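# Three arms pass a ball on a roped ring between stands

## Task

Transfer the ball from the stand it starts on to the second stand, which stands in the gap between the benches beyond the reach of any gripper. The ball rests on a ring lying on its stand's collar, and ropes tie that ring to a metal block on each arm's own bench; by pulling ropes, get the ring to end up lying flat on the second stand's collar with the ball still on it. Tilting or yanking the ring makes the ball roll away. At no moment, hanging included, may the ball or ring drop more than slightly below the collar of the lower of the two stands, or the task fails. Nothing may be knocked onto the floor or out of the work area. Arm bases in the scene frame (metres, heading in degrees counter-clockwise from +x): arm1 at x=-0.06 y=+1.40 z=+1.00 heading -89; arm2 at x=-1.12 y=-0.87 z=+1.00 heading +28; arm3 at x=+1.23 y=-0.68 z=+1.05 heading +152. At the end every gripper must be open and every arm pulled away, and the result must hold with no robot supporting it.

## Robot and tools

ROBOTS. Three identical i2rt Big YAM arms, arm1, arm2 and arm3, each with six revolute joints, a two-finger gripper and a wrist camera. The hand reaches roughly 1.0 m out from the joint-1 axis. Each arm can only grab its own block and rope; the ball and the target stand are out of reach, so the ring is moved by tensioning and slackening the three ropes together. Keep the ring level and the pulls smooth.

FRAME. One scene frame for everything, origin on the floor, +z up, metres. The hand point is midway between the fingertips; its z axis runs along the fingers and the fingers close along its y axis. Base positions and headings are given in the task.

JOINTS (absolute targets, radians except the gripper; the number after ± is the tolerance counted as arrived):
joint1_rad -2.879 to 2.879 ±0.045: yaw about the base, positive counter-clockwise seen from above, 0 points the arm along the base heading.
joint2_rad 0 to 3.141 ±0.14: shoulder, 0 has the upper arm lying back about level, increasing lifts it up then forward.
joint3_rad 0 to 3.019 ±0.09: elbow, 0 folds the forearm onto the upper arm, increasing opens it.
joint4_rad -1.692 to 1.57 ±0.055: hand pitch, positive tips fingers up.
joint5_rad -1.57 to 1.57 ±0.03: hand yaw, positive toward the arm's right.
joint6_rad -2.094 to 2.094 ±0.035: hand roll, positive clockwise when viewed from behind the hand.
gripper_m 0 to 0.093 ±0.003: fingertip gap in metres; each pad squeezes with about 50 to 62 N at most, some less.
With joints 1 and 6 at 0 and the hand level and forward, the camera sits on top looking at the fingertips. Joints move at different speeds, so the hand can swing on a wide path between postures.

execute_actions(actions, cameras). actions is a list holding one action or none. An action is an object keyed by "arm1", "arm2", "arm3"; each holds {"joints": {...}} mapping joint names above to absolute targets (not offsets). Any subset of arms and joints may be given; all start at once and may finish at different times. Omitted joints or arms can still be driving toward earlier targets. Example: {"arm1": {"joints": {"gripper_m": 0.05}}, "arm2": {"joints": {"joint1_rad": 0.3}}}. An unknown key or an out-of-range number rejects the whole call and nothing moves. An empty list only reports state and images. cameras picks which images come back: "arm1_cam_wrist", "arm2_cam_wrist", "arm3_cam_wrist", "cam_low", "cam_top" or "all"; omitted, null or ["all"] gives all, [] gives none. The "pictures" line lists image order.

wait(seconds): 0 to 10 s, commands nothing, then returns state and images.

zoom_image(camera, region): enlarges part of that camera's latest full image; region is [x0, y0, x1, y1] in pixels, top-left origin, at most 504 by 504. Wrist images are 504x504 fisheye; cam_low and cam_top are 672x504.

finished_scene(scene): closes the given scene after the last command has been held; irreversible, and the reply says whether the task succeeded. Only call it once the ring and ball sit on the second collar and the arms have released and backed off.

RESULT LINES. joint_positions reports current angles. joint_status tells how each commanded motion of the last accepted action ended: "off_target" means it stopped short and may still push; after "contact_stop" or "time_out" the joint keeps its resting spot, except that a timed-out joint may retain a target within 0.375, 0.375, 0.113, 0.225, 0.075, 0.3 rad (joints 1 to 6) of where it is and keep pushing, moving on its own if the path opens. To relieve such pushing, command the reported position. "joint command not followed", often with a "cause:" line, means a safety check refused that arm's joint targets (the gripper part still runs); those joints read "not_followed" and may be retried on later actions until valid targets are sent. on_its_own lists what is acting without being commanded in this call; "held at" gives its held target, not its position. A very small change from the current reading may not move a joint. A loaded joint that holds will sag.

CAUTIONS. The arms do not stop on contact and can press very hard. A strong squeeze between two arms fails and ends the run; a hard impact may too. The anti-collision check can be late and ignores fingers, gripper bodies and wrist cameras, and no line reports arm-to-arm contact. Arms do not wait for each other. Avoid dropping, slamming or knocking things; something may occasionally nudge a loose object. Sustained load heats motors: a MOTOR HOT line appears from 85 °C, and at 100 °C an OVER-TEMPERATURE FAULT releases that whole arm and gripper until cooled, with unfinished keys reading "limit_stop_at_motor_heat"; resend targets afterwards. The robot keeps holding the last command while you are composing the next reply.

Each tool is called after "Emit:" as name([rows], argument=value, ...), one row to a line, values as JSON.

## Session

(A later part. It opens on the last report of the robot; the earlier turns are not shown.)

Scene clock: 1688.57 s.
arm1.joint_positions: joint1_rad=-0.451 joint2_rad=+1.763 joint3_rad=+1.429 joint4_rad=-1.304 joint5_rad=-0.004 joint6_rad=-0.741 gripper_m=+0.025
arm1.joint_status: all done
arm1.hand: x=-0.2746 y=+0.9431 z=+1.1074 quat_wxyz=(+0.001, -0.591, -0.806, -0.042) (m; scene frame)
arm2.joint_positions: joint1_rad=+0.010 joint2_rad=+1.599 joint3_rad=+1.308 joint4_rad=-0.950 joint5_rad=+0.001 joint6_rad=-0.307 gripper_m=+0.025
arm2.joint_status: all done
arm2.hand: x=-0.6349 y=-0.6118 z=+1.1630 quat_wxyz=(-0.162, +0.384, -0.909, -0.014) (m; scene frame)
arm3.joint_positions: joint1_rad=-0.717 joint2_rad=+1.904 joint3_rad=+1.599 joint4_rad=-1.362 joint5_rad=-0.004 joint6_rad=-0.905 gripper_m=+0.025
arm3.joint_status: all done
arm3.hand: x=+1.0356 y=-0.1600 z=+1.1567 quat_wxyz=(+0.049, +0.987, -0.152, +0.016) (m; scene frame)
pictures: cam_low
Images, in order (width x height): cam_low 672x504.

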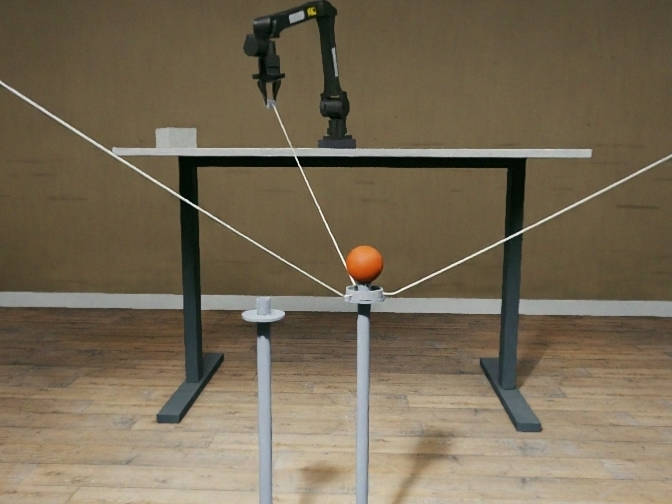

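Emit:
execute_actions([
  {"arm1":{"joints":{"joint1_rad":-0.324,"joint2_rad":1.878,"joint3_rad":1.272,"joint4_rad":-0.908,"joint6_rad":-0.625}},"arm2":{"joints":{"joint1_rad":0.2,"joint2_rad":1.944,"joint3_rad":1.452,"joint4_rad":-0.995,"joint6_rad":-0.008}},"arm3":{"joints":{"joint1_rad":-0.62,"joint2_rad":2.041,"joint3_rad":1.360,"joint4_rad":-0.848,"joint6_rad":-0.82}}},
])

Emit:
zoom_image(camera="cam_low", region=[300, 215, 430, 325])

Scene clock: 1733.50 s.
arm1.joint_positions: joint1_rad=-0.312 joint2_rad=+1.910 joint3_rad=+1.249 joint4_rad=-0.924 joint5_rad=-0.001 joint6_rad=-0.634 gripper_m=+0.025
arm1.joint_status: all done
arm1.hand: x=-0.2089 y=+0.9147 z=+0.9742 quat_wxyz=(-0.002, -0.578, -0.816, -0.015) (m; scene frame)
arm2.joint_positions: joint1_rad=+0.197 joint2_rad=+1.945 joint3_rad=+1.426 joint4_rad=-0.990 joint5_rad=+0.000 joint6_rad=-0.015 gripper_m=+0.025
arm2.joint_status: all done
arm2.hand: x=-0.6728 y=-0.5116 z=+1.0208 quat_wxyz=(-0.027, +0.340, -0.940, -0.009) (m; scene frame)
arm3.joint_positions: joint1_rad=-0.609 joint2_rad=+2.070 joint3_rad=+1.332 joint4_rad=-0.859 joint5_rad=-0.001 joint6_rad=-0.829 gripper_m=+0.025
arm3.joint_status: all done
arm3.hand: x=+0.9852 y=-0.1961 z=+0.9784 quat_wxyz=(+0.017, +0.990, -0.137, +0.001) (m; scene frame)
pictures: arm1_cam_wrist, arm2_cam_wrist, arm3_cam_wrist, cam_low, cam_top
Images, in order (width x height): arm1_cam_wrist 504x504, arm2_cam_wrist 504x504, arm3_cam_wrist 504x504, cam_low 672x504, cam_top 672x504.

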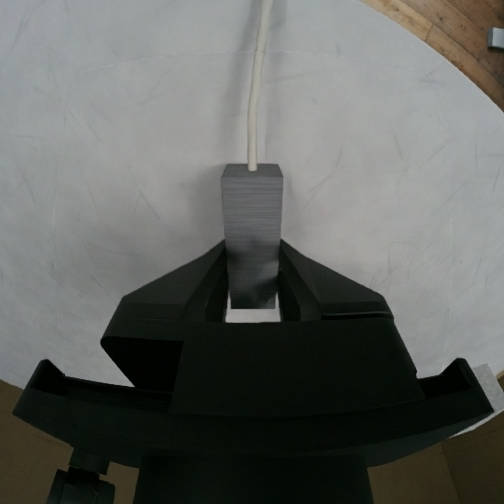

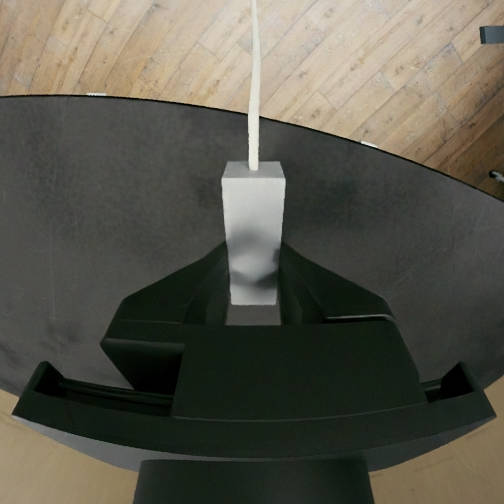

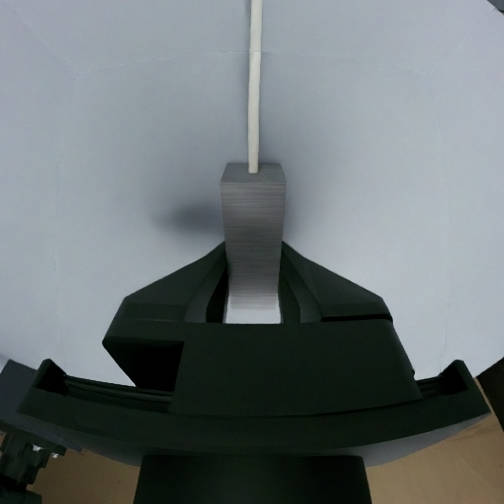

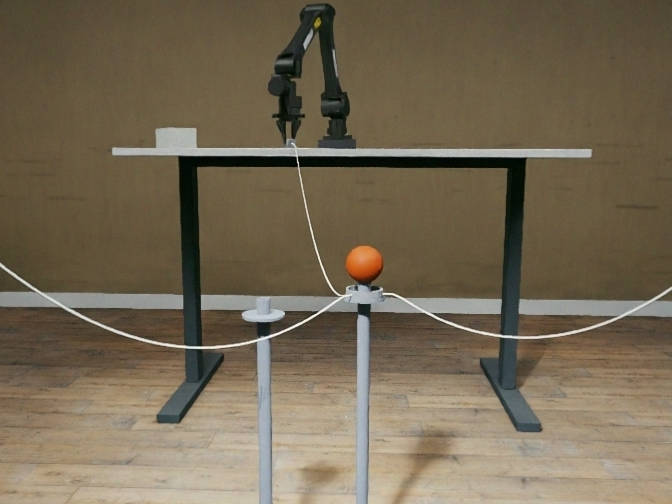

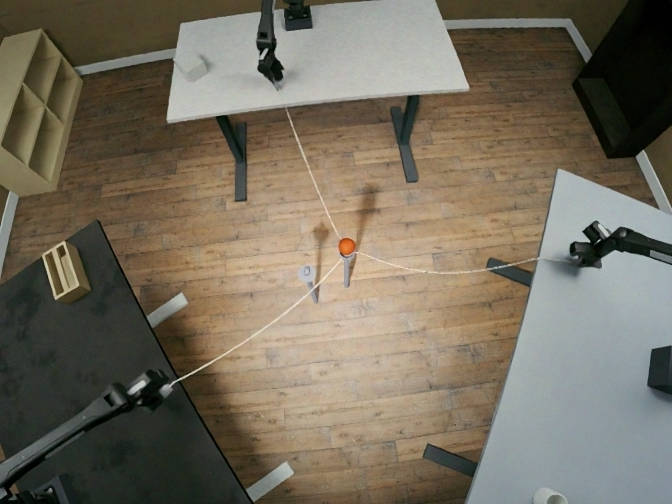

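Region (300, 215, 430, 325) of cam_low's 672x504 image, scaled by 3.877, with more detail than that image has; it fills the top 426 rows of this view, and the rest is white.

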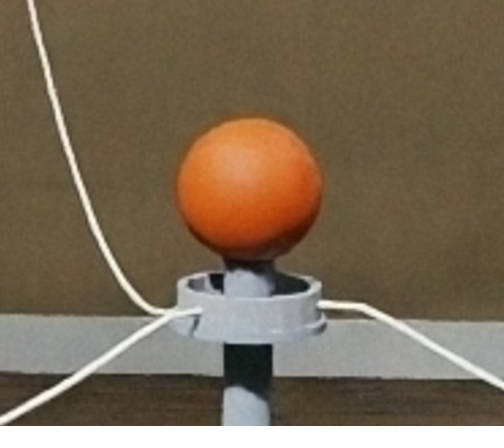

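Emit:
execute_actions([
  {"arm1":{"joints":{"joint3_rad":1.234}},"arm2":{"joints":{"joint2_rad":2.003}},"arm3":{"joints":{"joint3_rad":1.317}}},
], cameras=["cam_low"])

Scene clock: 1752.30 s.
arm1.joint_positions: joint1_rad=-0.312 joint2_rad=+1.907 joint3_rad=+1.232 joint4_rad=-0.921 joint5_rad=-0.001 joint6_rad=-0.634 gripper_m=+0.025
arm1.joint_status: all done
arm1.hand: x=-0.2069 y=+0.9211 z=+0.9707 quat_wxyz=(+0.000, -0.578, -0.816, -0.020) (m; scene frame)
arm2.joint_positions: joint1_rad=+0.197 joint2_rad=+2.002 joint3_rad=+1.426 joint4_rad=-0.990 joint5_rad=+0.000 joint6_rad=-0.015 gripper_m=+0.025
arm2.joint_status: all done
arm2.hand: x=-0.6783 y=-0.5161 z=+0.9899 quat_wxyz=(+0.000, +0.340, -0.940, +0.000) (m; scene frame)
arm3.joint_positions: joint1_rad=-0.609 joint2_rad=+2.070 joint3_rad=+1.311 joint4_rad=-0.857 joint5_rad=-0.001 joint6_rad=-0.829 gripper_m=+0.025
arm3.joint_status: all done
arm3.hand: x=+0.9894 y=-0.2047 z=+0.9731 quat_wxyz=(+0.024, +0.990, -0.137, +0.006) (m; scene frame)
pictures: cam_low
Images, in order (width x height): cam_low 672x504.

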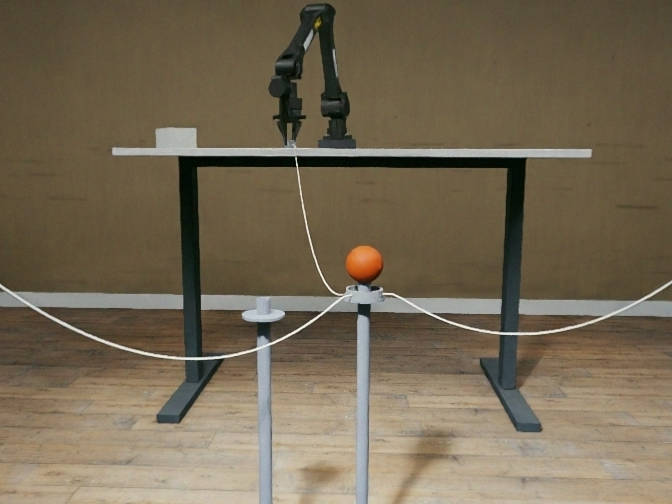

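Emit:
execute_actions([
  {"arm1":{"joints":{"gripper_m":0.06}},"arm2":{"joints":{"joint2_rad":2.026}},"arm3":{"joints":{"gripper_m":0.06}}},
], cameras=["cam_low","arm1_cam_wrist","arm3_cam_wrist"])

Scene clock: 1764.53 s.
arm1.joint_positions: joint1_rad=-0.312 joint2_rad=+1.907 joint3_rad=+1.232 joint4_rad=-0.921 joint5_rad=-0.001 joint6_rad=-0.633 gripper_m=+0.060
arm1.joint_status: all done
arm1.hand: x=-0.2069 y=+0.9211 z=+0.9709 quat_wxyz=(+0.000, -0.578, -0.816, -0.020) (m; scene frame)
arm2.joint_positions: joint1_rad=+0.197 joint2_rad=+2.012 joint3_rad=+1.426 joint4_rad=-0.990 joint5_rad=+0.000 joint6_rad=-0.015 gripper_m=+0.025
arm2.joint_status: all done
arm2.hand: x=-0.6794 y=-0.5170 z=+0.9847 quat_wxyz=(+0.004, +0.340, -0.940, +0.002) (m; scene frame)
arm3.joint_positions: joint1_rad=-0.609 joint2_rad=+2.066 joint3_rad=+1.311 joint4_rad=-0.857 joint5_rad=-0.001 joint6_rad=-0.829 gripper_m=+0.060
arm3.joint_status: all done
arm3.hand: x=+0.9891 y=-0.2040 z=+0.9751 quat_wxyz=(+0.023, +0.990, -0.137, +0.005) (m; scene frame)
pictures: arm1_cam_wrist, arm3_cam_wrist, cam_low
Images, in order (width x height): arm1_cam_wrist 504x504, arm3_cam_wrist 504x504, cam_low 672x504.

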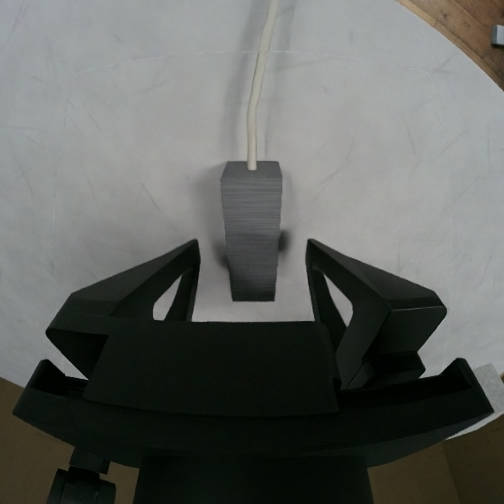

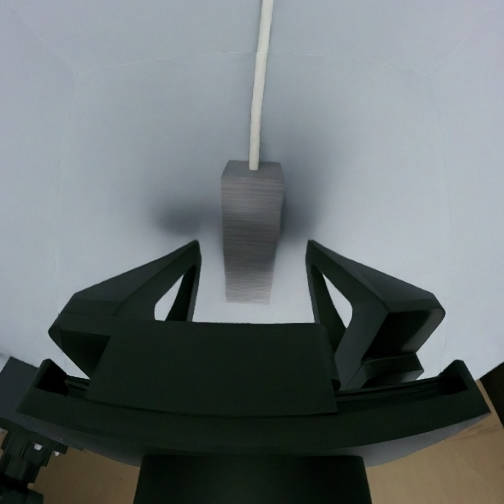

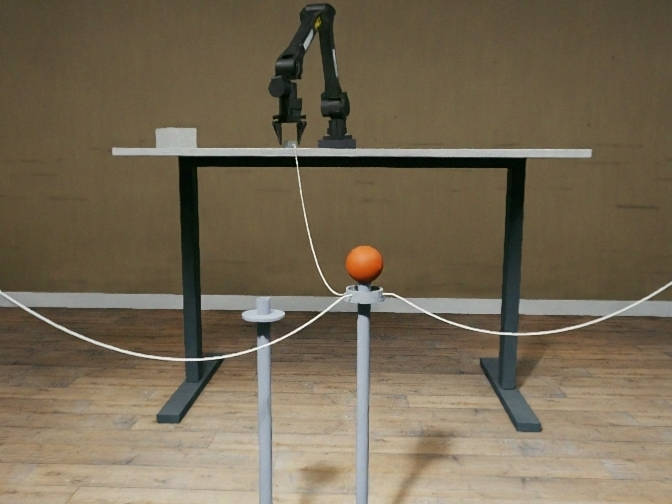

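Emit:
execute_actions([
  {"arm1":{"joints":{"joint2_rad":1.6}},"arm2":{"joints":{"joint2_rad":2.034}},"arm3":{"joints":{"joint2_rad":1.75}}},
], cameras=[])

Emit:
execute_actions([
  {"arm1":{"joints":{"joint2_rad":1.2,"joint3_rad":0.9}},"arm2":{"joints":{"gripper_m":0.06}},"arm3":{"joints":{"joint2_rad":1.3,"joint3_rad":0.95}}},
], cameras=["cam_low","arm2_cam_wrist","cam_top"])

Scene clock: 1774.17 s.
arm1.joint_positions: joint1_rad=-0.312 joint2_rad=+1.592 joint3_rad=+1.223 joint4_rad=-0.921 joint5_rad=-0.001 joint6_rad=-0.633 gripper_m=+0.060
arm1.joint_status: all done
arm1.hand: x=-0.2147 y=+0.9017 z=+1.1229 quat_wxyz=(-0.048, -0.574, -0.808, +0.124) (m; scene frame)
arm2.joint_positions: joint1_rad=+0.197 joint2_rad=+2.018 joint3_rad=+1.426 joint4_rad=-0.990 joint5_rad=+0.000 joint6_rad=-0.015 gripper_m=+0.025
arm2.joint_status: all done
arm2.hand: x=-0.6801 y=-0.5176 z=+0.9812 quat_wxyz=(+0.007, +0.340, -0.940, +0.003) (m; scene frame)
arm3.joint_positions: joint1_rad=-0.609 joint2_rad=+1.735 joint3_rad=+1.305 joint4_rad=-0.857 joint5_rad=-0.001 joint6_rad=-0.829 gripper_m=+0.060
arm3.joint_status: all done
arm3.hand: x=+0.9748 y=-0.1694 z=+1.1482 quat_wxyz=(-0.110, +0.981, -0.137, -0.086) (m; scene frame)
pictures: none
No camera images: the call's "cameras" was empty. Leave "cameras" out to get every camera's image.

Scene clock: 1775.43 s.
arm1.joint_positions: joint1_rad=-0.312 joint2_rad=+1.194 joint3_rad=+0.899 joint4_rad=-0.918 joint5_rad=-0.001 joint6_rad=-0.633 gripper_m=+0.060
arm1.joint_status: all done
arm1.hand: x=-0.1787 y=+1.0209 z=+1.1572 quat_wxyz=(-0.060, -0.571, -0.803, +0.161) (m; scene frame)
arm2.joint_positions: joint1_rad=+0.197 joint2_rad=+2.018 joint3_rad=+1.426 joint4_rad=-0.990 joint5_rad=+0.000 joint6_rad=-0.015 gripper_m=+0.060
arm2.joint_status: all done
arm2.hand: x=-0.6801 y=-0.5176 z=+0.9812 quat_wxyz=(+0.007, +0.340, -0.940, +0.003) (m; scene frame)
arm3.joint_positions: joint1_rad=-0.609 joint2_rad=+1.290 joint3_rad=+0.947 joint4_rad=-0.854 joint5_rad=-0.001 joint6_rad=-0.828 gripper_m=+0.060
arm3.joint_status: all done
arm3.hand: x=+1.0362 y=-0.2892 z=+1.2072 quat_wxyz=(-0.147, +0.973, -0.136, -0.112) (m; scene frame)
pictures: arm2_cam_wrist, cam_low, cam_top
Images, in order (width x height): arm2_cam_wrist 504x504, cam_low 672x504, cam_top 672x504.

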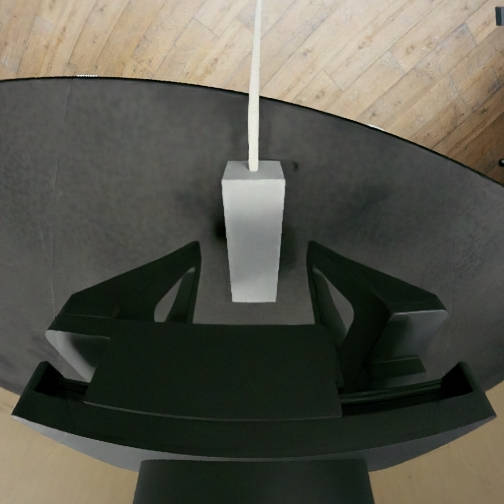

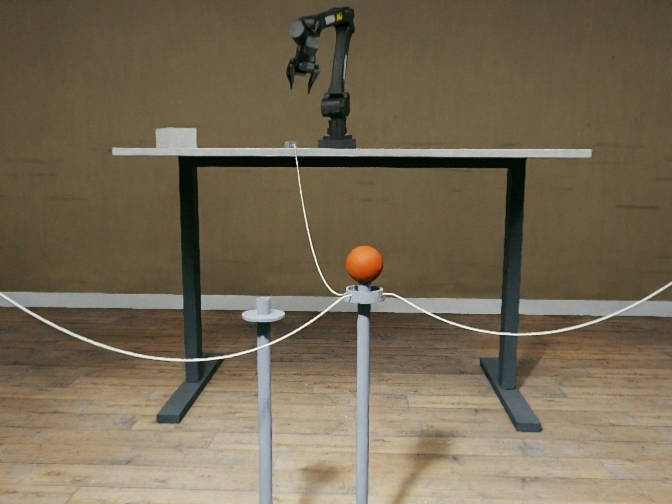

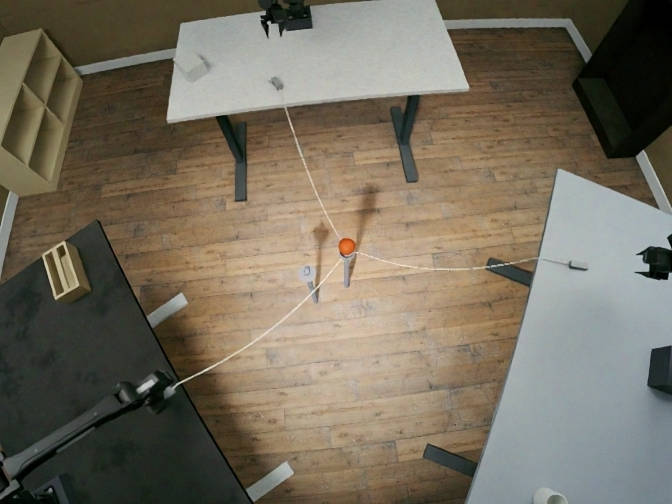

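Emit:
execute_actions([
  {"arm2":{"joints":{"joint2_rad":1.5}}},
], cameras=["cam_low","cam_top"])

Emit:
zoom_image(camera="cam_low", region=[300, 215, 430, 325])

Scene clock: 1781.77 s.
arm1.joint_positions: joint1_rad=-0.312 joint2_rad=+1.194 joint3_rad=+0.899 joint4_rad=-0.918 joint5_rad=-0.001 joint6_rad=-0.633 gripper_m=+0.060
arm1.joint_status: not commanded
arm1.hand: x=-0.1787 y=+1.0209 z=+1.1572 quat_wxyz=(-0.060, -0.571, -0.803, +0.161) (m; scene frame)
arm2.joint_positions: joint1_rad=+0.197 joint2_rad=+1.498 joint3_rad=+1.429 joint4_rad=-0.990 joint5_rad=+0.000 joint6_rad=-0.015 gripper_m=+0.060
arm2.joint_status: all done
arm2.hand: x=-0.6774 y=-0.5152 z=+1.2700 quat_wxyz=(-0.237, +0.329, -0.910, -0.082) (m; scene frame)
arm3.joint_positions: joint1_rad=-0.609 joint2_rad=+1.290 joint3_rad=+0.947 joint4_rad=-0.854 joint5_rad=-0.001 joint6_rad=-0.828 gripper_m=+0.060
arm3.joint_status: not commanded
arm3.hand: x=+1.0362 y=-0.2892 z=+1.2072 quat_wxyz=(-0.147, +0.973, -0.136, -0.112) (m; scene frame)
pictures: cam_low, cam_top
Images, in order (width x height): cam_low 672x504, cam_top 672x504.

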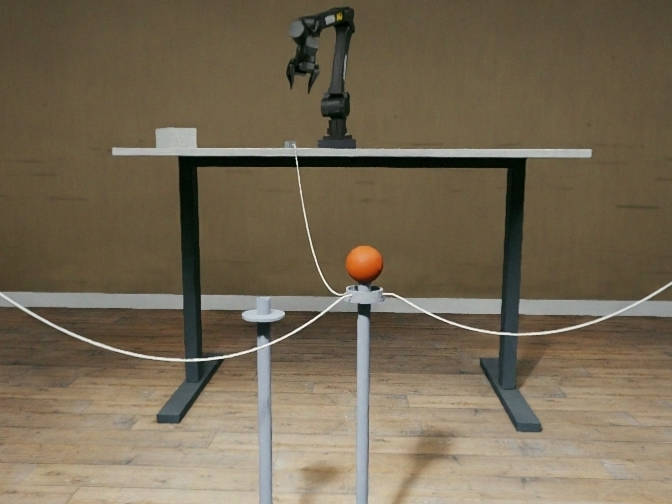

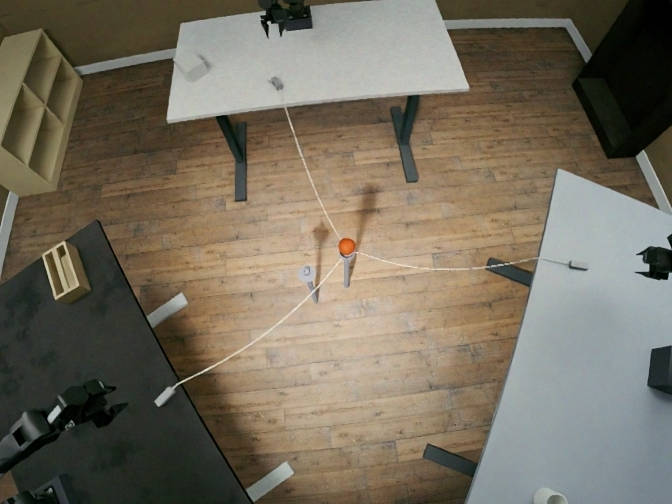

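Region (300, 215, 430, 325) of cam_low's 672x504 image, scaled by 3.877, with more detail than that image has; it fills the top 426 rows of this view, and the rest is white.

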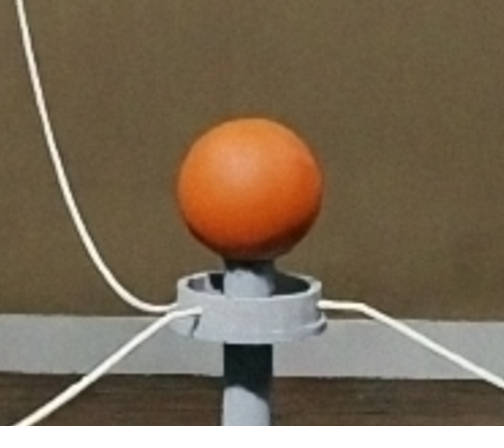

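The ball is on stand 2, the ring is flat on its collar, the blocks are on the benches and the arms are clear.

Emit:
finished_scene(scene=1)

The scene is finished: the task was done.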